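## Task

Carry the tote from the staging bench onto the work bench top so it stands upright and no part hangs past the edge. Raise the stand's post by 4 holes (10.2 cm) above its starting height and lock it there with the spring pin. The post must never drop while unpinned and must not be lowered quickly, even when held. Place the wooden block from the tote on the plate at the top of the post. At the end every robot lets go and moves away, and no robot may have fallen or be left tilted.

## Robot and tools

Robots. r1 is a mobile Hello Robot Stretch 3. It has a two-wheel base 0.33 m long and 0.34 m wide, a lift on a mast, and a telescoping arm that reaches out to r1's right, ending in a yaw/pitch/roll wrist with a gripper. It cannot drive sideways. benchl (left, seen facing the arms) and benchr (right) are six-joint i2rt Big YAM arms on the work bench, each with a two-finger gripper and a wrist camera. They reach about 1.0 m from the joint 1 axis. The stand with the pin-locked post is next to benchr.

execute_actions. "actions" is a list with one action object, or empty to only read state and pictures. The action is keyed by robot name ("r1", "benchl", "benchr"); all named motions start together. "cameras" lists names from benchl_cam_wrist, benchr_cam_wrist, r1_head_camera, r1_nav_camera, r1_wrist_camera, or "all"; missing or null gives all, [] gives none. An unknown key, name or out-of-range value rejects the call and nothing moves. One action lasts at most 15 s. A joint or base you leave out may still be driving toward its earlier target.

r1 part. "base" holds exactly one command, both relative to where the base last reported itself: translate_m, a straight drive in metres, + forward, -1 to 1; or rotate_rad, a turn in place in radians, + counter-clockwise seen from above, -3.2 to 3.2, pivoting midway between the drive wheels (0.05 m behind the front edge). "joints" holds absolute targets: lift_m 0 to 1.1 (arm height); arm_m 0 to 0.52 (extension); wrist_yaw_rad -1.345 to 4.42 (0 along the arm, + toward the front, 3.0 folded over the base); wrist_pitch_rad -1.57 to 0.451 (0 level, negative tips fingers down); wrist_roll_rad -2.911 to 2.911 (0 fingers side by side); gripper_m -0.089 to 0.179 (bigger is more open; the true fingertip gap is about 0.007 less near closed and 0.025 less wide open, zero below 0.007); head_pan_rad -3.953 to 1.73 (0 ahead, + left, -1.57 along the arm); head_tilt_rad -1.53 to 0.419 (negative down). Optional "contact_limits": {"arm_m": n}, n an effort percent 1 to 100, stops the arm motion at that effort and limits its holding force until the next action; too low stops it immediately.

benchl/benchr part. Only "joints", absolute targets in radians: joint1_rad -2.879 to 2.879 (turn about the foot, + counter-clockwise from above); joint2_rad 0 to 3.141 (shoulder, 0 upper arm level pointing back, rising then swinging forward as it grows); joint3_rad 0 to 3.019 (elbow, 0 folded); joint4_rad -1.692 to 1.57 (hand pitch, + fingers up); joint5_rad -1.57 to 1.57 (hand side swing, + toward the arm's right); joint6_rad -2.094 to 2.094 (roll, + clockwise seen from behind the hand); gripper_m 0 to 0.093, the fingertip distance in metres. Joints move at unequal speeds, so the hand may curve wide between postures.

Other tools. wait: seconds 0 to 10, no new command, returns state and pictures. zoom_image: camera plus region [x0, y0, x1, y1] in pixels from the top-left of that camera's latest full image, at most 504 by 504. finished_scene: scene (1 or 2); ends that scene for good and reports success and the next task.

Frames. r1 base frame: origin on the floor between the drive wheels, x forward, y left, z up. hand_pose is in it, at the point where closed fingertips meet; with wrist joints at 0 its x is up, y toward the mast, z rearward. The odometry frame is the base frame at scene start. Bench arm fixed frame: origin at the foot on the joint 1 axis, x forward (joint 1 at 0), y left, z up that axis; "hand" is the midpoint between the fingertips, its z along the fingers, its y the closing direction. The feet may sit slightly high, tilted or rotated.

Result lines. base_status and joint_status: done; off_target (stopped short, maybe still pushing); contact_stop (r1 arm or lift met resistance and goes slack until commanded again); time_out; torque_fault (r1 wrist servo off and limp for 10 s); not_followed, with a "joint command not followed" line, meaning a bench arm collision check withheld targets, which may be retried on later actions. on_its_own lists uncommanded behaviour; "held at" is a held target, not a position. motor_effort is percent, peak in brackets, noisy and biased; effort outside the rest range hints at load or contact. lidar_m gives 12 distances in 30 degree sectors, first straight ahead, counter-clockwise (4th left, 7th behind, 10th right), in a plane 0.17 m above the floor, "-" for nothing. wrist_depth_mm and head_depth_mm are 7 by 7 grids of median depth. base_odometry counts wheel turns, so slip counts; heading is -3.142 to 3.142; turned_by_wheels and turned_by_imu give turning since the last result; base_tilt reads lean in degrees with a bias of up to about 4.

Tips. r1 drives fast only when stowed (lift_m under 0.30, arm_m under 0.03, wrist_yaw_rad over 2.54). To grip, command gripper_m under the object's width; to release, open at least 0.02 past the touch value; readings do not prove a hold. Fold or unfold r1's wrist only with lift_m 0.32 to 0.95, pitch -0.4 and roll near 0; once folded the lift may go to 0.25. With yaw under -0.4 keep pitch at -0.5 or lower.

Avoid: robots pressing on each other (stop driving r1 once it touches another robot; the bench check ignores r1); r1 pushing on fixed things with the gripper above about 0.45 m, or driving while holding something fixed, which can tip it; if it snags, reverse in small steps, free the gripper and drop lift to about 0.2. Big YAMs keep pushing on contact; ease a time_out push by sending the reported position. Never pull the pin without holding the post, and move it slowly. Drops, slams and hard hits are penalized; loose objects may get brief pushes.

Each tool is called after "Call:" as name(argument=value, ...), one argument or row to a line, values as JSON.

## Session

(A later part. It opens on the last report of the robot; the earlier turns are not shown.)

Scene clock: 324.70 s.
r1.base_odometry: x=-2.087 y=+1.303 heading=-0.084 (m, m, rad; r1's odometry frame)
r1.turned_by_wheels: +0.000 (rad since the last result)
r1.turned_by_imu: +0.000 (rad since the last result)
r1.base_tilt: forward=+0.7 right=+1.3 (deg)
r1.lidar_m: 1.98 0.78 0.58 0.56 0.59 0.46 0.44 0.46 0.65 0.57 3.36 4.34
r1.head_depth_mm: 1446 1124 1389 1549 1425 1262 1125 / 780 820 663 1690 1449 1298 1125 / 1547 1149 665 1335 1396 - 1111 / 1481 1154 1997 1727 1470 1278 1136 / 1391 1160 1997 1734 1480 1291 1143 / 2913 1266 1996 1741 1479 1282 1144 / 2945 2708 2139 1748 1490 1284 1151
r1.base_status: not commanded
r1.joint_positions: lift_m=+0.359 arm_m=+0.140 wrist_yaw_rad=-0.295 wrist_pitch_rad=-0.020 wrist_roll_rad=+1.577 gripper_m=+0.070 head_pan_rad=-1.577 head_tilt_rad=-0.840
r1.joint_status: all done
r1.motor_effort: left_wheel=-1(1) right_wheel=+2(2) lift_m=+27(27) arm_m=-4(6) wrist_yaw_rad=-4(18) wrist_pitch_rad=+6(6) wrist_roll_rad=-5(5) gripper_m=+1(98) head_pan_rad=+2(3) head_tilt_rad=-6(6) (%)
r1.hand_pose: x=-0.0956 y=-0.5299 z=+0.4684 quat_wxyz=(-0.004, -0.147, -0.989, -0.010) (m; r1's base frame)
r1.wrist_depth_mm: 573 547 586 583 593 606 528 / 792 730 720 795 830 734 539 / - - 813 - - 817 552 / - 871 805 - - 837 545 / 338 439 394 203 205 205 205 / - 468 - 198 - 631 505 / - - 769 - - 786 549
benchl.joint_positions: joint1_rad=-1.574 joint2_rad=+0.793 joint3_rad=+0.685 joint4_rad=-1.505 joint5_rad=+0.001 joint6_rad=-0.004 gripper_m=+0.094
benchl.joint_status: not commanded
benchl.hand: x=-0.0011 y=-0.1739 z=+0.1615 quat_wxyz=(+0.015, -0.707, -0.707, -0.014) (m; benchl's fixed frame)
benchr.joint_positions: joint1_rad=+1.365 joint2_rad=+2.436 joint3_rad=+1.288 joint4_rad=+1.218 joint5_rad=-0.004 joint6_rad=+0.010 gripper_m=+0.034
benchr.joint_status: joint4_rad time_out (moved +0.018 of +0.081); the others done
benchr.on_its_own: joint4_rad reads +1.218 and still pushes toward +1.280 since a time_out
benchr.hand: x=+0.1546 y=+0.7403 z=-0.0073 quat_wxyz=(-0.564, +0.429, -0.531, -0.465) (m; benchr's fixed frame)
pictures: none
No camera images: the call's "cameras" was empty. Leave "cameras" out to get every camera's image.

Call:
execute_actions(
  actions=[
    {"r1":{"joints":{"arm_m":0.07},"base":{"translate_m":-0.062}},"benchr":{"joints":{"joint2_rad":2.45,"joint3_rad":1.31,"joint4_rad":1.27}}},
  ],
  cameras=[],
)

Call:
execute_actions(
  actions=[
    {"r1":{"joints":{"wrist_yaw_rad":0.0}}},
  ],
  cameras=["r1_wrist_camera","r1_head_camera"],
)

Scene clock: 326.97 s.
r1.base_odometry: x=-2.149 y=+1.309 heading=-0.084 (m, m, rad; r1's odometry frame)
r1.turned_by_wheels: +0.000 (rad since the last result)
r1.turned_by_imu: +0.000 (rad since the last result)
r1.base_tilt: forward=+0.5 right=+1.3 (deg)
r1.lidar_m: 1.99 0.78 0.58 0.57 0.53 0.39 0.38 0.40 0.56 0.57 3.34 4.39
r1.head_depth_mm: 1384 1123 1272 1372 1348 1211 1124 / 1396 1139 1803 1702 1457 1282 1133 / 788 822 670 1676 1447 1296 1088 / 1489 1149 656 1605 1442 1286 1128 / 1434 1161 1969 1733 1490 1287 1139 / 2821 1175 2001 1744 1476 1294 1144 / 2976 2741 2064 1757 1495 1298 1147
r1.base_status: done
r1.joint_positions: lift_m=+0.359 arm_m=+0.070 wrist_yaw_rad=-0.296 wrist_pitch_rad=-0.020 wrist_roll_rad=+1.577 gripper_m=+0.070 head_pan_rad=-1.577 head_tilt_rad=-0.840
r1.joint_status: all done
r1.motor_effort: left_wheel=-2(6) right_wheel=+2(4) lift_m=+27(27) arm_m=-4(4) wrist_yaw_rad=-3(4) wrist_pitch_rad=+6(6) wrist_roll_rad=-5(5) gripper_m=+0(0) head_pan_rad=+2(3) head_tilt_rad=-6(6) (%)
r1.hand_pose: x=-0.0959 y=-0.4599 z=+0.4684 quat_wxyz=(-0.004, -0.147, -0.989, -0.010) (m; r1's base frame)
r1.wrist_depth_mm: 470 479 479 484 479 495 474 / 629 635 657 669 670 662 540 / - - 828 - - 819 545 / - - 835 - - 826 540 / 720 865 702 - - 715 553 / 367 - - 634 298 651 507 / 268 273 270 260 259 260 263
benchl.joint_positions: joint1_rad=-1.574 joint2_rad=+0.793 joint3_rad=+0.685 joint4_rad=-1.505 joint5_rad=+0.001 joint6_rad=-0.004 gripper_m=+0.094
benchl.joint_status: not commanded
benchl.hand: x=-0.0011 y=-0.1739 z=+0.1615 quat_wxyz=(+0.015, -0.707, -0.707, -0.014) (m; benchl's fixed frame)
benchr.joint_positions: joint1_rad=+1.365 joint2_rad=+2.445 joint3_rad=+1.292 joint4_rad=+1.225 joint5_rad=-0.004 joint6_rad=+0.010 gripper_m=+0.034
benchr.joint_status: all done
benchr.hand: x=+0.1546 y=+0.7402 z=-0.0101 quat_wxyz=(-0.565, +0.428, -0.530, -0.466) (m; benchr's fixed frame)
pictures: none
No camera images: the call's "cameras" was empty. Leave "cameras" out to get every camera's image.

Scene clock: 327.93 s.
r1.base_odometry: x=-2.149 y=+1.309 heading=-0.084 (m, m, rad; r1's odometry frame)
r1.turned_by_wheels: +0.000 (rad since the last result)
r1.turned_by_imu: +0.000 (rad since the last result)
r1.base_tilt: forward=+0.8 right=+1.3 (deg)
r1.lidar_m: 1.99 0.78 0.59 0.57 0.52 0.39 0.38 0.40 0.56 0.57 3.34 4.41
r1.head_depth_mm: 1377 1127 1274 1363 1353 1221 1123 / 1393 1136 1803 1709 1457 1284 1138 / 789 821 669 1674 1426 1296 1098 / 1487 1154 656 1584 1449 1291 1130 / 1434 1159 1982 1726 1485 1285 1138 / 2768 1170 2005 1747 1488 1290 1141 / 2965 2704 2086 1763 1487 1298 1139
r1.base_status: not commanded
r1.joint_positions: lift_m=+0.359 arm_m=+0.070 wrist_yaw_rad=-0.003 wrist_pitch_rad=-0.020 wrist_roll_rad=+1.577 gripper_m=+0.070 head_pan_rad=-1.577 head_tilt_rad=-0.840
r1.joint_status: all done
r1.motor_effort: left_wheel=-2(3) right_wheel=+3(2) lift_m=+27(27) arm_m=-3(4) wrist_yaw_rad=+4(6) wrist_pitch_rad=+6(6) wrist_roll_rad=-5(5) gripper_m=+0(1) head_pan_rad=+3(3) head_tilt_rad=-6(6) (%)
r1.hand_pose: x=-0.0222 y=-0.4710 z=+0.4684 quat_wxyz=(-0.003, -0.002, -1.000, -0.011) (m; r1's base frame)
r1.wrist_depth_mm: - 942 855 - - 821 540 / - - 845 - - 797 536 / 506 530 706 - - 683 542 / 327 422 268 257 256 259 258 / - - 586 - - 712 525 / - - - - - 757 556 / - - - - - 772 556
benchl.joint_positions: joint1_rad=-1.574 joint2_rad=+0.793 joint3_rad=+0.685 joint4_rad=-1.505 joint5_rad=+0.001 joint6_rad=-0.004 gripper_m=+0.094
benchl.joint_status: not commanded
benchl.hand: x=-0.0011 y=-0.1739 z=+0.1615 quat_wxyz=(+0.015, -0.707, -0.707, -0.014) (m; benchl's fixed frame)
benchr.joint_positions: joint1_rad=+1.365 joint2_rad=+2.445 joint3_rad=+1.292 joint4_rad=+1.225 joint5_rad=-0.004 joint6_rad=+0.010 gripper_m=+0.034
benchr.joint_status: not commanded
benchr.hand: x=+0.1546 y=+0.7402 z=-0.0101 quat_wxyz=(-0.565, +0.428, -0.530, -0.466) (m; benchr's fixed frame)
pictures: r1_head_camera (sideways: a quarter turn clockwise sets it upright), r1_wrist_camera
camera_calibration (this result's frames):
r1_head_camera: T_world_to_cam=[[0.0139203, 0.774191, -0.632799, 0.841971], [0.999294, 0.0113121, 0.035822, -0.0459364], [0.0348914, -0.632851, -0.773487, 0.961138], [0, 0, 0, 1]] pos_world=[0.000648106, -0.0430695, 1.27787]
r1_wrist_camera: T_world_to_cam=[[0.0427959, 0.0334623, -0.998523, 0.484219], [0.988766, 0.14185, 0.0471313, 0.105673], [0.143218, -0.989322, -0.0270158, -0.291739], [0, 0, 0, 1]] pos_world=[-0.0834267, -0.319817, 0.470642]
Images, in order (width x height): r1_head_camera 896x504, r1_wrist_camera 644x364.

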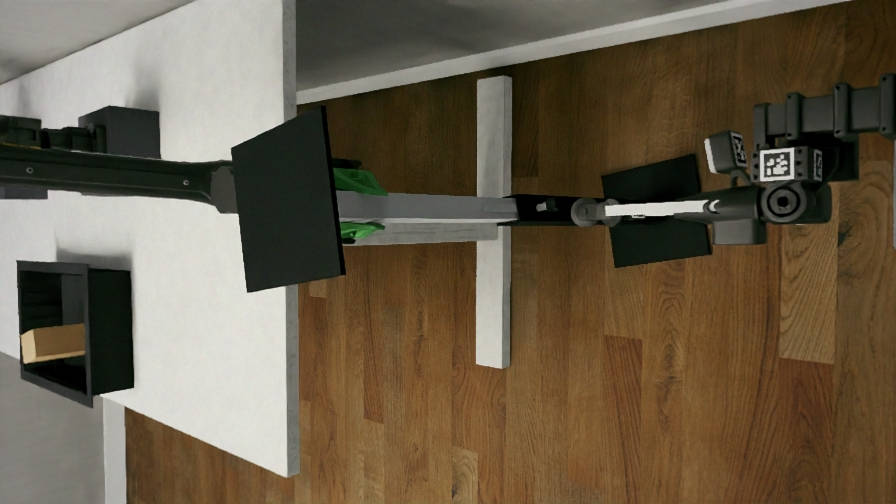

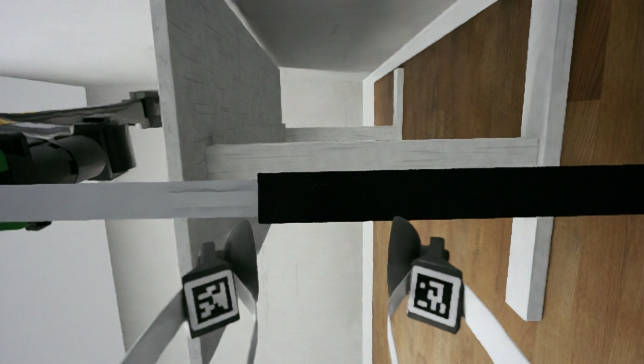

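Call:
execute_actions(
  actions=[
    {"r1":{"base":{"translate_m":-0.012},"joints":{"arm_m":0.12}}},
  ],
  cameras=["r1_wrist_camera","r1_head_camera"],
)

Call:
zoom_image(
  camera="r1_head_camera",
  region=[480,160,620,250],
)

Call:
zoom_image(
  camera="r1_wrist_camera",
  region=[220,140,440,300],
)

Scene clock: 330.50 s.
r1.base_odometry: x=-2.161 y=+1.310 heading=-0.084 (m, m, rad; r1's odometry frame)
r1.turned_by_wheels: +0.000 (rad since the last result)
r1.turned_by_imu: +0.000 (rad since the last result)
r1.base_tilt: forward=+0.8 right=+1.2 (deg)
r1.lidar_m: 1.99 0.79 0.58 0.57 0.51 0.38 0.37 0.38 0.54 0.57 3.35 4.40
r1.head_depth_mm: 1344 1125 1230 1327 1333 1226 1106 / 1439 1135 1742 1683 1453 1298 1128 / 784 831 671 1678 1465 - 1113 / 1559 1150 655 1605 1447 1275 1137 / 1427 1163 1997 1733 1474 1287 1134 / 2793 1179 1985 1742 1488 1290 1145 / 2968 2706 2053 1757 1492 1299 1152
r1.base_status: done
r1.joint_positions: lift_m=+0.359 arm_m=+0.120 wrist_yaw_rad=-0.003 wrist_pitch_rad=-0.020 wrist_roll_rad=+1.577 gripper_m=+0.070 head_pan_rad=-1.577 head_tilt_rad=-0.840
r1.joint_status: all done
r1.motor_effort: left_wheel=-1(6) right_wheel=+2(4) lift_m=+27(27) arm_m=+4(4) wrist_yaw_rad=+3(4) wrist_pitch_rad=+6(6) wrist_roll_rad=-5(5) gripper_m=+0(1) head_pan_rad=+3(2) head_tilt_rad=-6(6) (%)
r1.hand_pose: x=-0.0220 y=-0.5204 z=+0.4684 quat_wxyz=(-0.003, -0.001, -1.000, -0.011) (m; r1's base frame)
r1.wrist_depth_mm: 987 526 864 - - 791 544 / - - 822 - - 797 549 / 668 524 726 - - 760 541 / 365 - 592 594 607 602 515 / 218 217 214 210 211 211 212 / - - - - - 849 561 / - - - - - 732 553
benchl.joint_positions: joint1_rad=-1.574 joint2_rad=+0.793 joint3_rad=+0.685 joint4_rad=-1.505 joint5_rad=+0.001 joint6_rad=-0.004 gripper_m=+0.094
benchl.joint_status: not commanded
benchl.hand: x=-0.0011 y=-0.1739 z=+0.1615 quat_wxyz=(+0.015, -0.707, -0.707, -0.014) (m; benchl's fixed frame)
benchr.joint_positions: joint1_rad=+1.365 joint2_rad=+2.445 joint3_rad=+1.292 joint4_rad=+1.225 joint5_rad=-0.004 joint6_rad=+0.010 gripper_m=+0.034
benchr.joint_status: not commanded
benchr.hand: x=+0.1546 y=+0.7402 z=-0.0101 quat_wxyz=(-0.565, +0.428, -0.530, -0.466) (m; benchr's fixed frame)
pictures: r1_head_camera (sideways: a quarter turn clockwise sets it upright), r1_wrist_camera
camera_calibration (this result's frames):
r1_head_camera: T_world_to_cam=[[0.0139166, 0.774191, -0.632799, 0.841971], [0.999294, 0.0113168, 0.035822, -0.0459364], [0.0348944, -0.632851, -0.773487, 0.961138], [0, 0, 0, 1]] pos_world=[0.000648311, -0.0430696, 1.27787]
r1_wrist_camera: T_world_to_cam=[[0.0427696, 0.0334959, -0.998523, 0.485882], [0.988653, 0.14263, 0.0471314, 0.11289], [0.143999, -0.989209, -0.0270156, -0.340599], [0, 0, 0, 1]] pos_world=[-0.0833441, -0.3693, 0.470642]
Images, in order (width x height): r1_head_camera 896x504, r1_wrist_camera 644x364.

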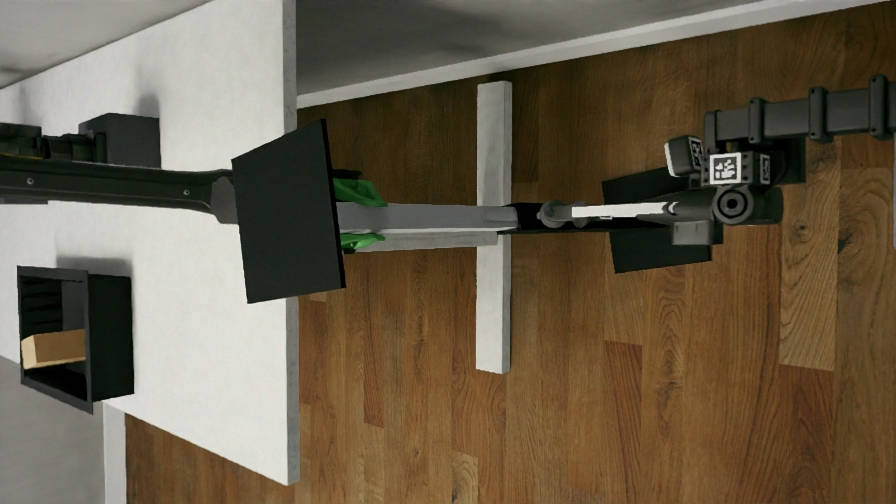

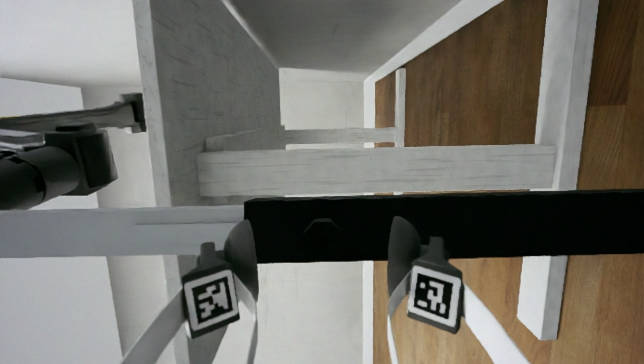

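Region (480, 160, 620, 250) of r1_head_camera's 896x504 image, scaled by 3.600, with more detail than that image has; it fills the top 324 rows of this view, and the rest is white.

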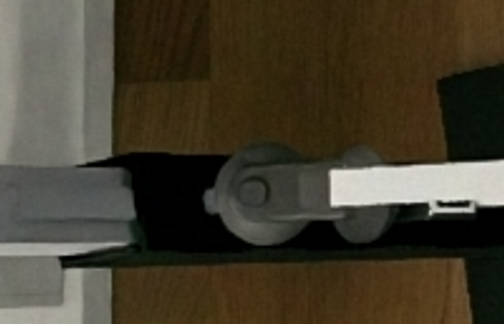

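Region (220, 140, 440, 300) of r1_wrist_camera's 644x364 image, scaled by 2.291; it fills the top 367 rows of this view, and the rest is white.

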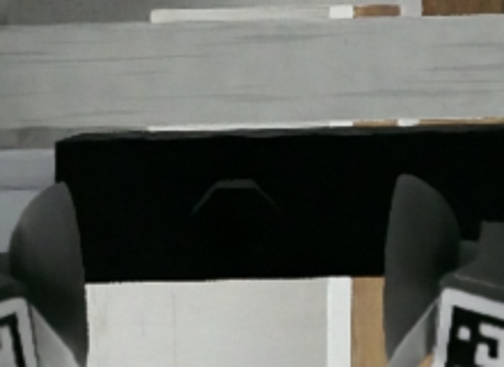

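Call:
execute_actions(
  actions=[
    {"r1":{"base":{"translate_m":-0.004},"joints":{"arm_m":0.17},"contact_limits":{"arm_m":18}},"benchr":{"joints":{"joint2_rad":2.42,"joint3_rad":1.31,"joint4_rad":1.27}}},
  ],
  cameras=[],
)

Scene clock: 332.77 s.
r1.base_odometry: x=-2.165 y=+1.310 heading=-0.084 (m, m, rad; r1's odometry frame)
r1.turned_by_wheels: +0.000 (rad since the last result)
r1.turned_by_imu: +0.000 (rad since the last result)
r1.base_tilt: forward=+0.6 right=+1.2 (deg)
r1.lidar_m: 1.99 0.78 0.59 0.57 0.50 0.38 0.36 0.38 0.53 0.57 3.36 4.41
r1.head_depth_mm: 1323 1127 1214 1319 1302 1224 1109 / 1457 1132 1851 1676 1458 1290 1130 / 786 827 671 1674 1461 - 1124 / 1529 1148 654 1569 1438 1260 1132 / 1491 1160 1984 1741 1473 1286 1138 / 1515 1170 2012 1736 1488 1291 1144 / 2987 2711 2057 1745 1495 1302 1154
r1.base_status: done
r1.joint_positions: lift_m=+0.359 arm_m=+0.152 wrist_yaw_rad=-0.003 wrist_pitch_rad=-0.021 wrist_roll_rad=+1.577 gripper_m=+0.070 head_pan_rad=-1.577 head_tilt_rad=-0.841
r1.joint_status: arm_m contact_stop (moved +0.032 of +0.050)
r1.on_its_own: arm_m is slack since a contact_stop, until your next command for it (your +0.170 is given up)
r1.motor_effort: left_wheel=-2(8) right_wheel=+3(11) lift_m=+27(27) arm_m=-1(19) wrist_yaw_rad=+4(5) wrist_pitch_rad=+6(8) wrist_roll_rad=-5(5) gripper_m=-1(4) head_pan_rad=+2(3) head_tilt_rad=-6(6) (%)
r1.contact_limits: arm_m 18 (drawing in: default 26, maximum 43; extending or still: default 36, maximum 59)
r1.hand_pose: x=-0.0222 y=-0.5525 z=+0.4683 quat_wxyz=(-0.003, -0.002, -1.000, -0.011) (m; r1's base frame)
r1.wrist_depth_mm: 976 481 839 - - 776 524 / - 524 808 - - 811 530 / 390 520 804 - - 755 539 / 373 - 575 566 580 569 540 / - 187 188 180 180 181 181 / - 494 180 179 - 180 478 / - - - - - 766 559
benchl.joint_positions: joint1_rad=-1.574 joint2_rad=+0.793 joint3_rad=+0.685 joint4_rad=-1.505 joint5_rad=+0.001 joint6_rad=-0.004 gripper_m=+0.094
benchl.joint_status: not commanded
benchl.hand: x=-0.0011 y=-0.1739 z=+0.1615 quat_wxyz=(+0.015, -0.707, -0.707, -0.014) (m; benchl's fixed frame)
benchr.joint_positions: joint1_rad=+1.365 joint2_rad=+2.445 joint3_rad=+1.292 joint4_rad=+1.225 joint5_rad=-0.004 joint6_rad=+0.010 gripper_m=+0.034
benchr.joint_status: all done
benchr.hand: x=+0.1546 y=+0.7402 z=-0.0101 quat_wxyz=(-0.565, +0.428, -0.530, -0.466) (m; benchr's fixed frame)
pictures: none
No camera images: the call's "cameras" was empty. Leave "cameras" out to get every camera's image.

Call:
execute_actions(
  actions=[
    {"r1":{"joints":{"gripper_m":-0.06}}},
  ],
  cameras=[],
)

Call:
execute_actions(
  actions=[
    {"r1":{"joints":{"arm_m":0.132},"contact_limits":{"arm_m":43}}},
  ],
  cameras=["r1_head_camera"],
)

Call:
execute_actions(
  actions=[
    {"benchr":{"joints":{"joint2_rad":2.25,"joint3_rad":1.28,"joint4_rad":1.22}}},
  ],
  cameras=["r1_head_camera"],
)

Call:
zoom_image(
  camera="r1_head_camera",
  region=[480,160,620,250],
)

Scene clock: 335.93 s.
r1.base_odometry: x=-2.164 y=+1.310 heading=-0.084 (m, m, rad; r1's odometry frame)
r1.turned_by_wheels: +0.000 (rad since the last result)
r1.turned_by_imu: +0.000 (rad since the last result)
r1.base_tilt: forward=+0.8 right=+1.4 (deg)
r1.lidar_m: 2.00 0.79 0.59 0.57 0.50 0.38 0.36 0.38 0.53 0.57 3.33 4.42
r1.head_depth_mm: 1314 1125 1216 1317 1303 1219 1105 / 1453 1131 1870 1671 1458 1286 1127 / 787 827 672 1681 1458 - 1132 / 1518 1147 653 1569 1445 1266 1135 / 1495 1155 1976 1722 1477 1287 1143 / 1503 1167 1985 1739 1482 1290 1143 / 2960 2689 2074 1768 1488 1287 1154
r1.base_status: not commanded
r1.joint_positions: lift_m=+0.359 arm_m=+0.152 wrist_yaw_rad=-0.004 wrist_pitch_rad=-0.021 wrist_roll_rad=+1.577 gripper_m=-0.056 head_pan_rad=-1.577 head_tilt_rad=-0.841
r1.joint_status: gripper_m off_target (ended at -0.056, target -0.060)
r1.on_its_own: arm_m is slack since a contact_stop, until your next command for it (your +0.170 is given up)
r1.motor_effort: left_wheel=+0(2) right_wheel=+1(5) lift_m=+27(27) arm_m=+0(3) wrist_yaw_rad=+5(6) wrist_pitch_rad=+6(6) wrist_roll_rad=-5(5) gripper_m=-9(100) head_pan_rad=+2(3) head_tilt_rad=-5(5) (%)
r1.hand_pose: x=-0.0225 y=-0.5523 z=+0.4682 quat_wxyz=(-0.003, -0.002, -1.000, -0.011) (m; r1's base frame)
r1.wrist_depth_mm: 962 482 833 - - 805 520 / - 519 820 - - 813 531 / 656 534 806 - - 760 543 / 374 521 573 563 574 585 547 / - 187 189 179 180 180 181 / - 504 188 143 180 181 181 / - - - - - 852 554
benchl.joint_positions: joint1_rad=-1.574 joint2_rad=+0.793 joint3_rad=+0.685 joint4_rad=-1.505 joint5_rad=+0.001 joint6_rad=-0.004 gripper_m=+0.094
benchl.joint_status: not commanded
benchl.hand: x=-0.0011 y=-0.1739 z=+0.1615 quat_wxyz=(+0.015, -0.707, -0.707, -0.014) (m; benchl's fixed frame)
benchr.joint_positions: joint1_rad=+1.365 joint2_rad=+2.445 joint3_rad=+1.292 joint4_rad=+1.225 joint5_rad=-0.004 joint6_rad=+0.010 gripper_m=+0.034
benchr.joint_status: not commanded
benchr.hand: x=+0.1546 y=+0.7402 z=-0.0101 quat_wxyz=(-0.565, +0.428, -0.530, -0.466) (m; benchr's fixed frame)
pictures: none
No camera images: the call's "cameras" was empty. Leave "cameras" out to get every camera's image.

Scene clock: 337.03 s.
r1.base_odometry: x=-2.165 y=+1.310 heading=-0.084 (m, m, rad; r1's odometry frame)
r1.turned_by_wheels: +0.000 (rad since the last result)
r1.turned_by_imu: +0.000 (rad since the last result)
r1.base_tilt: forward=+0.7 right=+1.3 (deg)
r1.lidar_m: 1.99 0.78 0.59 0.57 0.50 0.38 0.36 0.38 0.53 0.57 3.35 4.43
r1.head_depth_mm: 1320 1128 1222 1313 1318 1223 1109 / 1457 1129 1872 1681 1453 1294 1128 / 786 830 671 1668 1465 - 1127 / 1523 1152 654 1566 1431 1271 1130 / 1484 1165 1988 1740 1477 1279 1139 / 1500 1163 1984 1750 1482 1284 1140 / 2996 2693 2056 1756 1491 1301 1153
r1.base_status: not commanded
r1.joint_positions: lift_m=+0.359 arm_m=+0.133 wrist_yaw_rad=-0.004 wrist_pitch_rad=-0.019 wrist_roll_rad=+1.577 gripper_m=-0.051 head_pan_rad=-1.577 head_tilt_rad=-0.841
r1.joint_status: all done
r1.on_its_own: gripper_m is held at -0.053, not at your -0.060, by its stall guard, which is still easing
r1.motor_effort: left_wheel=-1(1) right_wheel=+3(3) lift_m=+27(27) arm_m=-9(17) wrist_yaw_rad=+5(5) wrist_pitch_rad=+5(6) wrist_roll_rad=-5(5) gripper_m=-33(36) head_pan_rad=+3(3) head_tilt_rad=-6(6) (%)
r1.contact_limits: arm_m 43 (drawing in: default 26, maximum 43; extending or still: default 36, maximum 59)
r1.hand_pose: x=-0.0225 y=-0.5334 z=+0.4687 quat_wxyz=(-0.003, -0.002, -1.000, -0.010) (m; r1's base frame)
r1.wrist_depth_mm: 925 537 826 - - 828 529 / - 522 839 - - 799 549 / 683 776 780 - - 766 558 / 355 516 595 598 586 595 524 / 205 206 202 199 197 199 201 / - - 588 - - 771 541 / - - - - - 839 554
benchl.joint_positions: joint1_rad=-1.574 joint2_rad=+0.793 joint3_rad=+0.685 joint4_rad=-1.505 joint5_rad=+0.001 joint6_rad=-0.004 gripper_m=+0.094
benchl.joint_status: not commanded
benchl.hand: x=-0.0011 y=-0.1739 z=+0.1615 quat_wxyz=(+0.015, -0.707, -0.707, -0.014) (m; benchl's fixed frame)
benchr.joint_positions: joint1_rad=+1.365 joint2_rad=+2.445 joint3_rad=+1.292 joint4_rad=+1.225 joint5_rad=-0.004 joint6_rad=+0.010 gripper_m=+0.034
benchr.joint_status: not commanded
benchr.hand: x=+0.1546 y=+0.7402 z=-0.0101 quat_wxyz=(-0.565, +0.428, -0.530, -0.466) (m; benchr's fixed frame)
pictures: r1_head_camera (sideways: a quarter turn clockwise sets it upright)
camera_calibration (this result's frames):
r1_head_camera: T_world_to_cam=[[0.0138702, 0.774593, -0.632307, 0.841331], [0.999293, 0.0113571, 0.0358331, -0.0459507], [0.0349373, -0.632358, -0.773888, 0.961659], [0, 0, 0, 1]] pos_world=[0.000651119, -0.0430547, 1.27784]
Images, in order (width x height): r1_head_camera 896x504.

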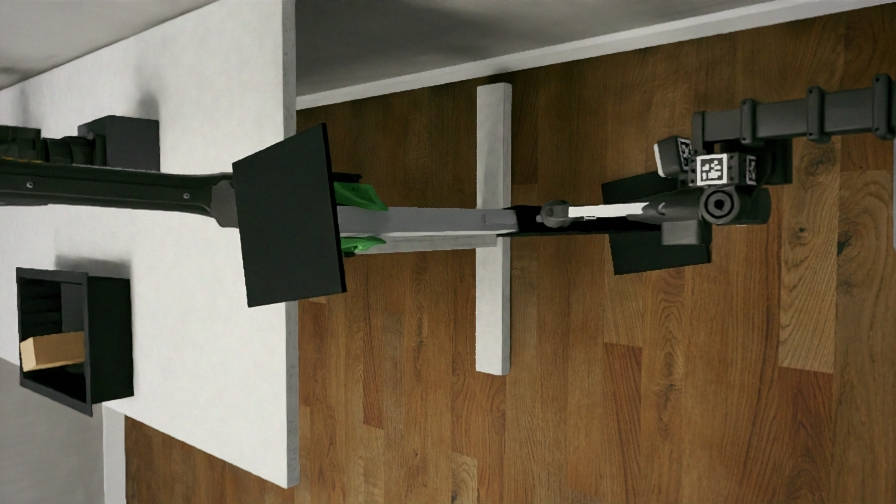

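Scene clock: 339.03 s.
r1.base_odometry: x=-2.165 y=+1.310 heading=-0.084 (m, m, rad; r1's odometry frame)
r1.turned_by_wheels: +0.000 (rad since the last result)
r1.turned_by_imu: +0.000 (rad since the last result)
r1.base_tilt: forward=+0.7 right=+1.3 (deg)
r1.lidar_m: 1.99 0.79 0.59 0.57 0.50 0.38 0.36 0.38 0.53 0.57 3.35 4.43
r1.head_depth_mm: 1321 1123 1222 1305 1311 1216 1106 / 1459 1133 1853 1659 1454 1297 1132 / 787 821 667 1677 1457 - 1124 / 1526 1147 651 1562 1433 1265 1132 / 1496 1161 1968 1741 1477 1283 1143 / 1491 1168 1991 1739 1488 1292 1138 / 2964 2704 2069 1764 1494 1298 1146
r1.base_status: not commanded
r1.joint_positions: lift_m=+0.359 arm_m=+0.133 wrist_yaw_rad=-0.004 wrist_pitch_rad=-0.019 wrist_roll_rad=+1.577 gripper_m=-0.041 head_pan_rad=-1.577 head_tilt_rad=-0.841
r1.joint_status: not commanded
r1.on_its_own: gripper_m is held at -0.042, not at your -0.060, by its stall guard, which is still easing
r1.motor_effort: left_wheel=-2(2) right_wheel=+2(4) lift_m=+27(27) arm_m=-8(8) wrist_yaw_rad=+5(5) wrist_pitch_rad=+5(6) wrist_roll_rad=-5(5) gripper_m=-27(33) head_pan_rad=+3(3) head_tilt_rad=-6(6) (%)
r1.hand_pose: x=-0.0224 y=-0.5333 z=+0.4687 quat_wxyz=(-0.003, -0.002, -1.000, -0.010) (m; r1's base frame)
r1.wrist_depth_mm: 938 534 825 - - 816 531 / - 521 812 - - 815 537 / 458 772 804 - - 765 548 / 367 - 590 594 595 585 528 / 207 207 202 198 198 198 200 / - - 624 - - 776 525 / - - - - - 819 564
benchl.joint_positions: joint1_rad=-1.574 joint2_rad=+0.793 joint3_rad=+0.685 joint4_rad=-1.505 joint5_rad=+0.001 joint6_rad=-0.004 gripper_m=+0.094
benchl.joint_status: not commanded
benchl.hand: x=-0.0011 y=-0.1739 z=+0.1615 quat_wxyz=(+0.015, -0.707, -0.707, -0.014) (m; benchl's fixed frame)
benchr.joint_positions: joint1_rad=+1.365 joint2_rad=+2.428 joint3_rad=+1.287 joint4_rad=+1.202 joint5_rad=-0.004 joint6_rad=+0.010 gripper_m=+0.034
benchr.joint_status: joint2_rad time_out (moved -0.017 of -0.195); the others done
benchr.on_its_own: joint2_rad reads +2.428 and still pushes toward +2.250 since a time_out
benchr.hand: x=+0.1548 y=+0.7413 z=-0.0054 quat_wxyz=(-0.562, +0.431, -0.533, -0.463) (m; benchr's fixed frame)
pictures: r1_head_camera (sideways: a quarter turn clockwise sets it upright)
camera_calibration (this result's frames):
r1_head_camera: T_world_to_cam=[[0.0138701, 0.774593, -0.632307, 0.841331], [0.999293, 0.0113572, 0.0358331, -0.0459507], [0.0349373, -0.632357, -0.773888, 0.96166], [0, 0, 0, 1]] pos_world=[0.000651124, -0.0430547, 1.27784]
Images, in order (width x height): r1_head_camera 896x504.

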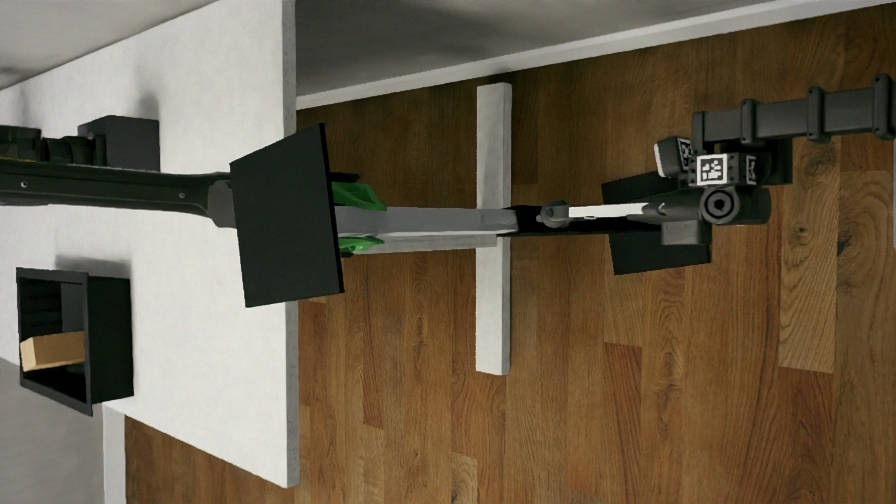

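Region (480, 160, 620, 250) of r1_head_camera's 896x504 image, scaled by 3.600, with more detail than that image has; it fills the top 324 rows of this view, and the rest is white.

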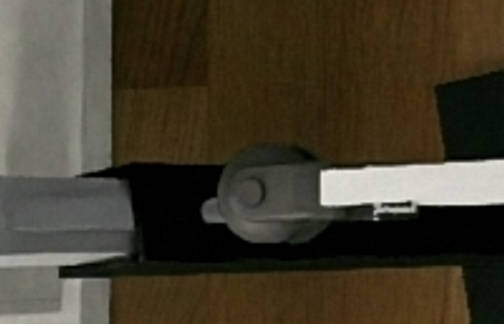

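Call:
execute_actions(
  actions=[
    {"benchr":{"joints":{"joint2_rad":2.42,"joint3_rad":1.3,"joint4_rad":1.25}}},
  ],
  cameras=[],
)

Call:
execute_actions(
  actions=[
    {"r1":{"joints":{"arm_m":0.122,"gripper_m":-0.05},"contact_limits":{"arm_m":43}}},
  ],
  cameras=["r1_head_camera"],
)

Call:
zoom_image(
  camera="r1_head_camera",
  region=[480,160,620,250],
)

Scene clock: 341.57 s.
r1.base_odometry: x=-2.165 y=+1.310 heading=-0.084 (m, m, rad; r1's odometry frame)
r1.turned_by_wheels: +0.000 (rad since the last result)
r1.turned_by_imu: +0.000 (rad since the last result)
r1.base_tilt: forward=+0.7 right=+1.4 (deg)
r1.lidar_m: 2.00 0.79 0.59 0.57 0.50 0.38 0.36 0.38 0.53 0.57 3.33 4.44
r1.head_depth_mm: 1321 1128 1214 1317 1314 1218 1108 / 1456 1128 1866 1671 1467 1291 1127 / 786 822 665 1674 1456 - 1130 / 1514 1148 651 1575 1447 1261 1135 / 1483 1160 1981 1736 1474 1289 1134 / 1506 1170 1994 1731 1471 1287 1138 / 2971 2697 2061 1752 1482 1297 1151
r1.base_status: not commanded
r1.joint_positions: lift_m=+0.359 arm_m=+0.133 wrist_yaw_rad=-0.004 wrist_pitch_rad=-0.019 wrist_roll_rad=+1.577 gripper_m=-0.038 head_pan_rad=-1.577 head_tilt_rad=-0.841
r1.joint_status: not commanded
r1.on_its_own: gripper_m is held at -0.039, not at your -0.060, by its stall guard, which is not easing now
r1.motor_effort: left_wheel=-1(1) right_wheel=+2(2) lift_m=+27(27) arm_m=-7(7) wrist_yaw_rad=+5(4) wrist_pitch_rad=+5(5) wrist_roll_rad=-5(5) gripper_m=-25(26) head_pan_rad=+2(3) head_tilt_rad=-6(6) (%)
r1.hand_pose: x=-0.0224 y=-0.5333 z=+0.4686 quat_wxyz=(-0.003, -0.002, -1.000, -0.010) (m; r1's base frame)
r1.wrist_depth_mm: 982 532 852 - - 796 530 / - 520 848 - - 831 552 / 453 771 790 - - 784 542 / 365 511 593 590 589 588 518 / 206 207 202 198 198 200 199 / - - 613 - - 781 520 / - - - - - 845 554
benchl.joint_positions: joint1_rad=-1.574 joint2_rad=+0.793 joint3_rad=+0.685 joint4_rad=-1.505 joint5_rad=+0.001 joint6_rad=-0.004 gripper_m=+0.094
benchl.joint_status: not commanded
benchl.hand: x=-0.0011 y=-0.1739 z=+0.1615 quat_wxyz=(+0.015, -0.707, -0.707, -0.014) (m; benchl's fixed frame)
benchr.joint_positions: joint1_rad=+1.365 joint2_rad=+2.433 joint3_rad=+1.287 joint4_rad=+1.206 joint5_rad=-0.004 joint6_rad=+0.010 gripper_m=+0.034
benchr.joint_status: all done
benchr.hand: x=+0.1547 y=+0.7406 z=-0.0078 quat_wxyz=(-0.562, +0.431, -0.533, -0.463) (m; benchr's fixed frame)
pictures: none
No camera images: the call's "cameras" was empty. Leave "cameras" out to get every camera's image.

Scene clock: 342.40 s.
r1.base_odometry: x=-2.165 y=+1.310 heading=-0.084 (m, m, rad; r1's odometry frame)
r1.turned_by_wheels: +0.000 (rad since the last result)
r1.turned_by_imu: +0.000 (rad since the last result)
r1.base_tilt: forward=+0.8 right=+1.3 (deg)
r1.lidar_m: 1.99 0.79 0.59 0.57 0.50 0.37 0.36 0.38 0.53 0.57 3.34 4.42
r1.head_depth_mm: 1326 1128 1218 1320 1308 1220 1108 / 1456 1131 1851 1680 1459 1288 1131 / 787 819 666 1679 1465 - 1111 / 1526 1149 651 1570 1446 1274 1136 / 1488 1156 1978 1741 1473 1291 1141 / 1499 1171 1989 1741 1489 1289 1144 / 2963 2721 2047 1751 1488 1300 1150
r1.base_status: not commanded
r1.joint_positions: lift_m=+0.359 arm_m=+0.122 wrist_yaw_rad=-0.004 wrist_pitch_rad=-0.020 wrist_roll_rad=+1.577 gripper_m=-0.049 head_pan_rad=-1.577 head_tilt_rad=-0.841
r1.joint_status: all done
r1.motor_effort: left_wheel=-2(1) right_wheel=+2(2) lift_m=+27(27) arm_m=-5(8) wrist_yaw_rad=+5(5) wrist_pitch_rad=+6(6) wrist_roll_rad=-5(5) gripper_m=-28(84) head_pan_rad=+3(3) head_tilt_rad=-6(6) (%)
r1.contact_limits: arm_m 43 (drawing in: default 26, maximum 43; extending or still: default 36, maximum 59)
r1.hand_pose: x=-0.0224 y=-0.5231 z=+0.4685 quat_wxyz=(-0.003, -0.002, -1.000, -0.010) (m; r1's base frame)
r1.wrist_depth_mm: 967 525 824 - - 786 541 / - 848 819 - - 816 552 / 674 781 813 - - 777 545 / 362 504 602 610 585 600 527 / 216 217 212 208 208 208 209 / - - 645 - - 790 553 / - - - - - 854 557
benchl.joint_positions: joint1_rad=-1.574 joint2_rad=+0.793 joint3_rad=+0.685 joint4_rad=-1.505 joint5_rad=+0.001 joint6_rad=-0.004 gripper_m=+0.094
benchl.joint_status: not commanded
benchl.hand: x=-0.0011 y=-0.1739 z=+0.1615 quat_wxyz=(+0.015, -0.707, -0.707, -0.014) (m; benchl's fixed frame)
benchr.joint_positions: joint1_rad=+1.365 joint2_rad=+2.433 joint3_rad=+1.287 joint4_rad=+1.206 joint5_rad=-0.004 joint6_rad=+0.010 gripper_m=+0.034
benchr.joint_status: not commanded
benchr.hand: x=+0.1547 y=+0.7406 z=-0.0078 quat_wxyz=(-0.562, +0.431, -0.533, -0.463) (m; benchr's fixed frame)
pictures: r1_head_camera (sideways: a quarter turn clockwise sets it upright)
camera_calibration (this result's frames):
r1_head_camera: T_world_to_cam=[[0.0138703, 0.774593, -0.632307, 0.841331], [0.999293, 0.011357, 0.0358331, -0.0459507], [0.0349372, -0.632358, -0.773888, 0.961659], [0, 0, 0, 1]] pos_world=[0.000651114, -0.0430547, 1.27784]
Images, in order (width x height): r1_head_camera 896x504.

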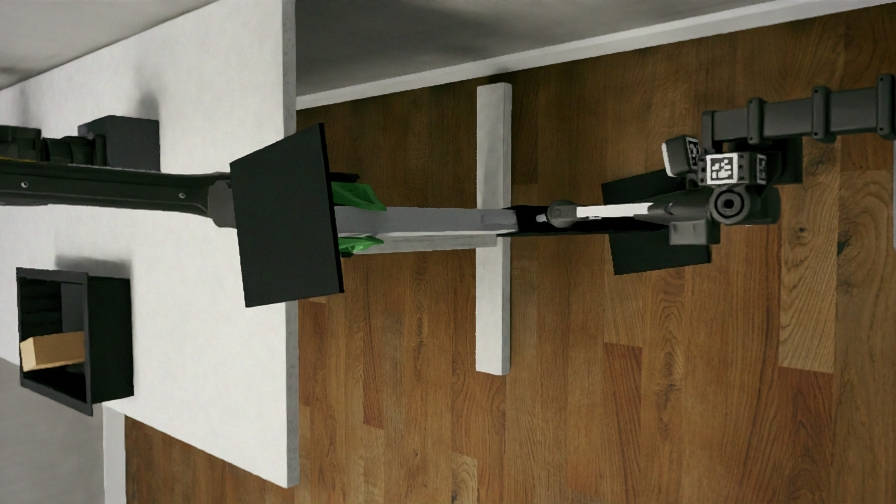

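Region (480, 160, 620, 250) of r1_head_camera's 896x504 image, scaled by 3.600, with more detail than that image has; it fills the top 324 rows of this view, and the rest is white.

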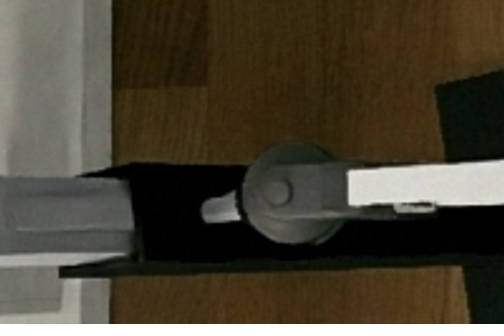

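Call:
execute_actions(
  actions=[
    {"r1":{"joints":{"gripper_m":0.07}},"benchr":{"joints":{"joint2_rad":2.45,"joint3_rad":1.33,"joint4_rad":1.28}}},
  ],
  cameras=[],
)

Call:
execute_actions(
  actions=[
    {"r1":{"joints":{"arm_m":0.17},"contact_limits":{"arm_m":18}}},
  ],
  cameras=["r1_wrist_camera"],
)

Scene clock: 349.37 s.
r1.base_odometry: x=-2.165 y=+1.310 heading=-0.084 (m, m, rad; r1's odometry frame)
r1.turned_by_wheels: +0.000 (rad since the last result)
r1.turned_by_imu: +0.000 (rad since the last result)
r1.base_tilt: forward=+0.7 right=+1.4 (deg)
r1.lidar_m: 2.00 0.79 0.59 0.57 0.50 0.38 0.36 0.38 0.53 0.57 3.33 4.41
r1.head_depth_mm: 1324 1129 1215 1316 1303 1222 1110 / 1463 1128 1857 1673 1450 1291 1135 / 787 826 669 1674 1462 - 1110 / 1519 1156 655 1568 1441 1271 1138 / 1496 1161 1988 1735 1484 1279 1134 / 1504 1167 1998 1740 1486 1299 1142 / 2950 2705 2053 1754 1490 1294 1148
r1.base_status: not commanded
r1.joint_positions: lift_m=+0.359 arm_m=+0.122 wrist_yaw_rad=-0.003 wrist_pitch_rad=-0.020 wrist_roll_rad=+1.577 gripper_m=+0.070 head_pan_rad=-1.577 head_tilt_rad=-0.841
r1.joint_status: all done
r1.motor_effort: left_wheel=-1(0) right_wheel=+2(2) lift_m=+27(27) arm_m=-3(6) wrist_yaw_rad=+4(5) wrist_pitch_rad=+6(6) wrist_roll_rad=-5(5) gripper_m=+0(99) head_pan_rad=+2(3) head_tilt_rad=-6(6) (%)
r1.hand_pose: x=-0.0222 y=-0.5230 z=+0.4684 quat_wxyz=(-0.003, -0.002, -1.000, -0.010) (m; r1's base frame)
r1.wrist_depth_mm: 959 521 818 - - 821 531 / - 836 826 - - 810 546 / 685 757 787 - - 761 549 / 365 510 601 593 599 594 537 / 216 216 212 208 210 208 211 / - - - - - 771 554 / - - - - - 761 556
benchl.joint_positions: joint1_rad=-1.574 joint2_rad=+0.793 joint3_rad=+0.685 joint4_rad=-1.505 joint5_rad=+0.001 joint6_rad=-0.004 gripper_m=+0.094
benchl.joint_status: not commanded
benchl.hand: x=-0.0011 y=-0.1739 z=+0.1615 quat_wxyz=(+0.015, -0.707, -0.707, -0.014) (m; benchl's fixed frame)
benchr.joint_positions: joint1_rad=+1.365 joint2_rad=+2.449 joint3_rad=+1.295 joint4_rad=+1.234 joint5_rad=-0.004 joint6_rad=+0.009 gripper_m=+0.034
benchr.joint_status: all done
benchr.hand: x=+0.1547 y=+0.7405 z=-0.0096 quat_wxyz=(-0.567, +0.426, -0.527, -0.467) (m; benchr's fixed frame)
pictures: none
No camera images: the call's "cameras" was empty. Leave "cameras" out to get every camera's image.

Scene clock: 350.93 s.
r1.base_odometry: x=-2.165 y=+1.310 heading=-0.084 (m, m, rad; r1's odometry frame)
r1.turned_by_wheels: +0.000 (rad since the last result)
r1.turned_by_imu: +0.000 (rad since the last result)
r1.base_tilt: forward=+0.6 right=+1.4 (deg)
r1.lidar_m: 1.99 0.79 0.59 0.57 0.50 0.38 0.36 0.38 0.53 0.57 3.35 4.41
r1.head_depth_mm: 1322 1121 1220 1311 1310 1221 1107 / 1466 1131 1850 1659 1451 1295 1131 / 787 826 667 1666 1467 - 1131 / 1516 1147 653 1565 1438 1261 1134 / 1483 1158 1997 1741 1475 1283 1135 / 1499 1172 1984 1741 1480 1283 1143 / 2971 2734 2056 1759 1489 1298 1147
r1.base_status: not commanded
r1.joint_positions: lift_m=+0.359 arm_m=+0.152 wrist_yaw_rad=-0.003 wrist_pitch_rad=-0.021 wrist_roll_rad=+1.577 gripper_m=+0.070 head_pan_rad=-1.577 head_tilt_rad=-0.841
r1.joint_status: arm_m contact_stop (moved +0.030 of +0.048)
r1.on_its_own: arm_m is slack since a contact_stop, until your next command for it (your +0.170 is given up)
r1.motor_effort: left_wheel=-1(5) right_wheel=+3(10) lift_m=+27(27) arm_m=+0(19) wrist_yaw_rad=+4(5) wrist_pitch_rad=+6(7) wrist_roll_rad=-5(5) gripper_m=-1(2) head_pan_rad=+3(3) head_tilt_rad=-5(6) (%)
r1.contact_limits: arm_m 18 (drawing in: default 26, maximum 43; extending or still: default 36, maximum 59)
r1.hand_pose: x=-0.0222 y=-0.5525 z=+0.4683 quat_wxyz=(-0.003, -0.002, -1.000, -0.011) (m; r1's base frame)
r1.wrist_depth_mm: 987 479 830 - - 812 514 / - 515 840 - - 806 524 / 661 524 788 - - 764 542 / 371 526 567 569 570 574 554 / - 188 188 179 180 182 180 / - 504 179 180 - 182 481 / - - - - - 772 555
benchl.joint_positions: joint1_rad=-1.574 joint2_rad=+0.793 joint3_rad=+0.685 joint4_rad=-1.505 joint5_rad=+0.001 joint6_rad=-0.004 gripper_m=+0.094
benchl.joint_status: not commanded
benchl.hand: x=-0.0011 y=-0.1739 z=+0.1615 quat_wxyz=(+0.015, -0.707, -0.707, -0.014) (m; benchl's fixed frame)
benchr.joint_positions: joint1_rad=+1.365 joint2_rad=+2.449 joint3_rad=+1.295 joint4_rad=+1.234 joint5_rad=-0.004 joint6_rad=+0.009 gripper_m=+0.034
benchr.joint_status: not commanded
benchr.hand: x=+0.1547 y=+0.7405 z=-0.0096 quat_wxyz=(-0.567, +0.426, -0.527, -0.467) (m; benchr's fixed frame)
pictures: r1_wrist_camera
camera_calibration (this result's frames):
r1_wrist_camera: T_world_to_cam=[[0.0427993, 0.0337328, -0.998514, 0.487025], [0.988774, 0.141778, 0.0471715, 0.117207], [0.143159, -0.989324, -0.0272862, -0.372335], [0, 0, 0, 1]] pos_world=[-0.0834329, -0.401405, 0.470613]
Images, in order (width x height): r1_wrist_camera 644x364.

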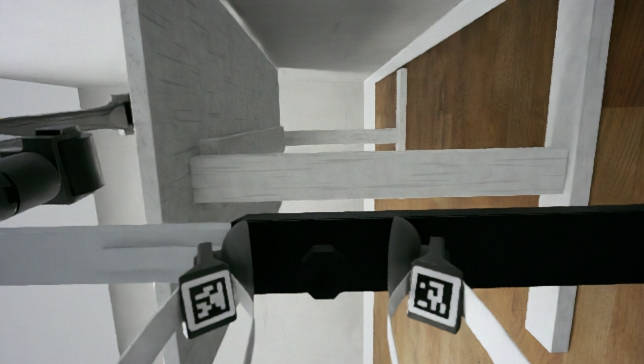

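Call:
execute_actions(
  actions=[
    {"r1":{"joints":{"gripper_m":-0.089}}},
  ],
  cameras=["r1_wrist_camera"],
)

Call:
execute_actions(
  actions=[
    {"r1":{"joints":{"arm_m":0.134},"contact_limits":{"arm_m":43}}},
  ],
  cameras=["r1_wrist_camera"],
)

Call:
execute_actions(
  actions=[
    {"benchr":{"joints":{"joint2_rad":2.25,"joint3_rad":1.29,"joint4_rad":1.26}}},
  ],
  cameras=["r1_wrist_camera"],
)

Scene clock: 362.03 s.
r1.base_odometry: x=-2.165 y=+1.310 heading=-0.084 (m, m, rad; r1's odometry frame)
r1.turned_by_wheels: +0.000 (rad since the last result)
r1.turned_by_imu: +0.000 (rad since the last result)
r1.base_tilt: forward=+0.6 right=+1.4 (deg)
r1.lidar_m: 1.99 0.78 0.59 0.57 0.50 0.38 0.36 0.38 0.53 0.57 3.33 4.41
r1.head_depth_mm: 1312 1123 1220 1313 1305 1217 1100 / 1456 1133 1855 1686 1452 1296 1127 / 791 827 669 1669 1467 - 1134 / 1521 1149 654 1568 1439 1261 1139 / 1417 1158 1990 1729 1480 1292 1141 / 1500 1164 1998 1746 1486 1289 1140 / 2958 2711 2056 1767 1481 1296 1146
r1.base_status: not commanded
r1.joint_positions: lift_m=+0.359 arm_m=+0.152 wrist_yaw_rad=-0.005 wrist_pitch_rad=-0.024 wrist_roll_rad=+1.577 gripper_m=-0.086 head_pan_rad=-1.577 head_tilt_rad=-0.841
r1.joint_status: all done
r1.on_its_own: arm_m is slack since a contact_stop, until your next command for it (your +0.170 is given up)
r1.motor_effort: left_wheel=+0(3) right_wheel=+1(5) lift_m=+27(27) arm_m=-1(3) wrist_yaw_rad=+5(6) wrist_pitch_rad=+7(7) wrist_roll_rad=-5(5) gripper_m=-61(100) head_pan_rad=+2(2) head_tilt_rad=-6(6) (%)
r1.hand_pose: x=-0.0226 y=-0.5525 z=+0.4675 quat_wxyz=(-0.003, -0.002, -1.000, -0.012) (m; r1's base frame)
r1.wrist_depth_mm: 957 489 843 - - 798 505 / - 522 853 - - 827 518 / 643 516 812 - - 749 535 / 376 519 569 579 583 574 547 / - 188 186 180 180 180 182 / - 501 188 142 180 180 181 / - - - - - 827 557
benchl.joint_positions: joint1_rad=-1.574 joint2_rad=+0.793 joint3_rad=+0.685 joint4_rad=-1.505 joint5_rad=+0.001 joint6_rad=-0.004 gripper_m=+0.094
benchl.joint_status: not commanded
benchl.hand: x=-0.0011 y=-0.1739 z=+0.1615 quat_wxyz=(+0.015, -0.707, -0.707, -0.014) (m; benchl's fixed frame)
benchr.joint_positions: joint1_rad=+1.365 joint2_rad=+2.449 joint3_rad=+1.295 joint4_rad=+1.234 joint5_rad=-0.004 joint6_rad=+0.009 gripper_m=+0.034
benchr.joint_status: not commanded
benchr.hand: x=+0.1547 y=+0.7405 z=-0.0096 quat_wxyz=(-0.567, +0.426, -0.527, -0.467) (m; benchr's fixed frame)
pictures: r1_wrist_camera
camera_calibration (this result's frames):
r1_wrist_camera: T_world_to_cam=[[0.0428583, 0.0367606, -0.998405, 0.487873], [0.98896, 0.140324, 0.0476195, 0.116566], [0.14185, -0.989423, -0.0303408, -0.370939], [0, 0, 0, 1]] pos_world=[-0.0835708, -0.401307, 0.47029]
Images, in order (width x height): r1_wrist_camera 644x364.

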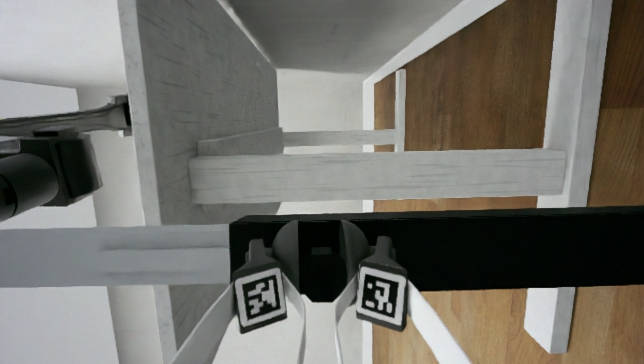

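Scene clock: 363.23 s.
r1.base_odometry: x=-2.165 y=+1.310 heading=-0.084 (m, m, rad; r1's odometry frame)
r1.turned_by_wheels: +0.000 (rad since the last result)
r1.turned_by_imu: +0.000 (rad since the last result)
r1.base_tilt: forward=+0.7 right=+1.1 (deg)
r1.lidar_m: 2.00 0.79 0.59 0.57 0.50 0.38 0.36 0.38 0.53 0.57 3.33 4.41
r1.head_depth_mm: 1322 1124 1217 1313 1306 1221 1108 / 1458 1130 1847 1666 1460 1295 1135 / 790 828 668 1655 1463 - 1124 / 1515 1154 673 1575 1447 1271 1131 / 1433 1159 1966 1738 1471 1279 1138 / 1502 1171 1991 1747 1482 1292 1146 / 2966 2700 2057 1748 1492 1292 1152
r1.base_status: not commanded
r1.joint_positions: lift_m=+0.359 arm_m=+0.135 wrist_yaw_rad=-0.006 wrist_pitch_rad=-0.017 wrist_roll_rad=+1.577 gripper_m=-0.082 head_pan_rad=-1.577 head_tilt_rad=-0.841
r1.joint_status: all done
r1.on_its_own: gripper_m is held at -0.085, not at your -0.089, by its stall guard, which is still easing
r1.motor_effort: left_wheel=-1(1) right_wheel=+3(3) lift_m=+27(27) arm_m=-12(22) wrist_yaw_rad=+6(7) wrist_pitch_rad=+5(7) wrist_roll_rad=-5(5) gripper_m=-47(53) head_pan_rad=+2(3) head_tilt_rad=-6(6) (%)
r1.contact_limits: arm_m 43 (drawing in: default 26, maximum 43; extending or still: default 36, maximum 59)
r1.hand_pose: x=-0.0228 y=-0.5357 z=+0.4692 quat_wxyz=(-0.003, -0.003, -1.000, -0.009) (m; r1's base frame)
r1.wrist_depth_mm: 943 519 824 - - 797 520 / - 527 818 - - 816 546 / 684 518 793 - - 749 544 / 345 505 594 590 583 583 551 / 204 203 199 196 195 197 196 / - - 587 - 197 670 539 / - - - - - 830 561
benchl.joint_positions: joint1_rad=-1.574 joint2_rad=+0.793 joint3_rad=+0.685 joint4_rad=-1.505 joint5_rad=+0.001 joint6_rad=-0.004 gripper_m=+0.094
benchl.joint_status: not commanded
benchl.hand: x=-0.0011 y=-0.1739 z=+0.1615 quat_wxyz=(+0.015, -0.707, -0.707, -0.014) (m; benchl's fixed frame)
benchr.joint_positions: joint1_rad=+1.365 joint2_rad=+2.469 joint3_rad=+1.304 joint4_rad=+1.234 joint5_rad=-0.004 joint6_rad=+0.009 gripper_m=+0.034
benchr.joint_status: not commanded
benchr.hand: x=+0.1547 y=+0.7406 z=-0.0211 quat_wxyz=(-0.564, +0.429, -0.531, -0.465) (m; benchr's fixed frame)
pictures: r1_wrist_camera
camera_calibration (this result's frames):
r1_wrist_camera: T_world_to_cam=[[0.0428551, 0.0302716, -0.998623, 0.485542], [0.98909, 0.139721, 0.0466814, 0.114487], [0.140941, -0.989728, -0.0239536, -0.357439], [0, 0, 0, 1]] pos_world=[-0.0836675, -0.384462, 0.470967]
Images, in order (width x height): r1_wrist_camera 644x364.

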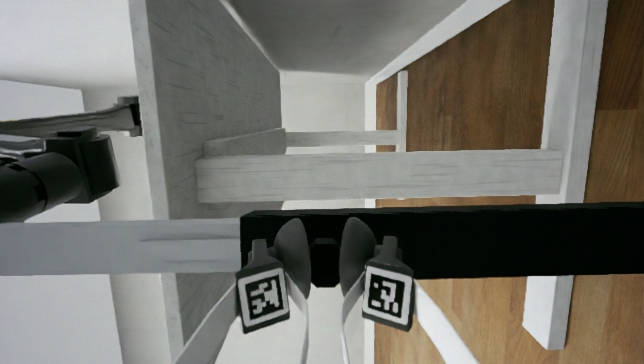

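Scene clock: 364.20 s.
r1.base_odometry: x=-2.165 y=+1.310 heading=-0.084 (m, m, rad; r1's odometry frame)
r1.turned_by_wheels: +0.000 (rad since the last result)
r1.turned_by_imu: +0.000 (rad since the last result)
r1.base_tilt: forward=+0.6 right=+1.4 (deg)
r1.lidar_m: 1.99 0.78 0.59 0.57 0.50 0.38 0.36 0.38 0.53 0.57 3.35 4.44
r1.head_depth_mm: 1318 1127 1214 1313 1310 1219 1109 / 1449 1128 1856 1658 1470 1292 1134 / 781 726 714 1670 1458 - 1123 / 1515 1148 708 1568 1440 1273 1135 / 1429 1169 1962 1740 1473 1285 1136 / 1496 1162 1989 1737 1481 1293 1140 / 2925 2696 2053 1752 1488 1297 1147
r1.base_status: not commanded
r1.joint_positions: lift_m=+0.359 arm_m=+0.135 wrist_yaw_rad=-0.006 wrist_pitch_rad=-0.017 wrist_roll_rad=+1.577 gripper_m=-0.074 head_pan_rad=-1.577 head_tilt_rad=-0.841
r1.joint_status: not commanded
r1.on_its_own: gripper_m is held at -0.077, not at your -0.089, by its stall guard, which is still easing
r1.motor_effort: left_wheel=+0(2) right_wheel=+3(3) lift_m=+27(27) arm_m=-12(12) wrist_yaw_rad=+7(7) wrist_pitch_rad=+5(5) wrist_roll_rad=-5(5) gripper_m=-40(48) head_pan_rad=+2(3) head_tilt_rad=-6(5) (%)
r1.hand_pose: x=-0.0228 y=-0.5357 z=+0.4691 quat_wxyz=(-0.003, -0.003, -1.000, -0.009) (m; r1's base frame)
r1.wrist_depth_mm: 940 517 841 - - 796 523 / - 521 818 - - 823 538 / 715 797 804 - - 760 550 / 401 - 586 587 602 587 555 / 205 204 204 197 195 196 197 / - - 588 - 195 686 518 / - - - - - 844 563
benchl.joint_positions: joint1_rad=-1.574 joint2_rad=+0.793 joint3_rad=+0.685 joint4_rad=-1.505 joint5_rad=+0.001 joint6_rad=-0.004 gripper_m=+0.094
benchl.joint_status: not commanded
benchl.hand: x=-0.0011 y=-0.1739 z=+0.1615 quat_wxyz=(+0.015, -0.707, -0.707, -0.014) (m; benchl's fixed frame)
benchr.joint_positions: joint1_rad=+1.365 joint2_rad=+2.354 joint3_rad=+1.263 joint4_rad=+1.212 joint5_rad=-0.004 joint6_rad=+0.006 gripper_m=+0.034
benchr.joint_status: all done
benchr.hand: x=+0.1549 y=+0.7418 z=+0.0417 quat_wxyz=(-0.579, +0.418, -0.515, -0.475) (m; benchr's fixed frame)
pictures: r1_wrist_camera
camera_calibration (this result's frames):
r1_wrist_camera: T_world_to_cam=[[0.0428559, 0.0304367, -0.998618, 0.485584], [0.98909, 0.139713, 0.0467053, 0.114467], [0.140941, -0.989724, -0.0241172, -0.357321], [0, 0, 0, 1]] pos_world=[-0.0836675, -0.384421, 0.470949]
Images, in order (width x height): r1_wrist_camera 644x364.

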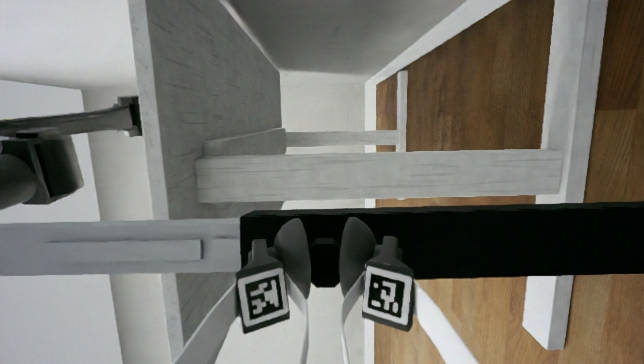

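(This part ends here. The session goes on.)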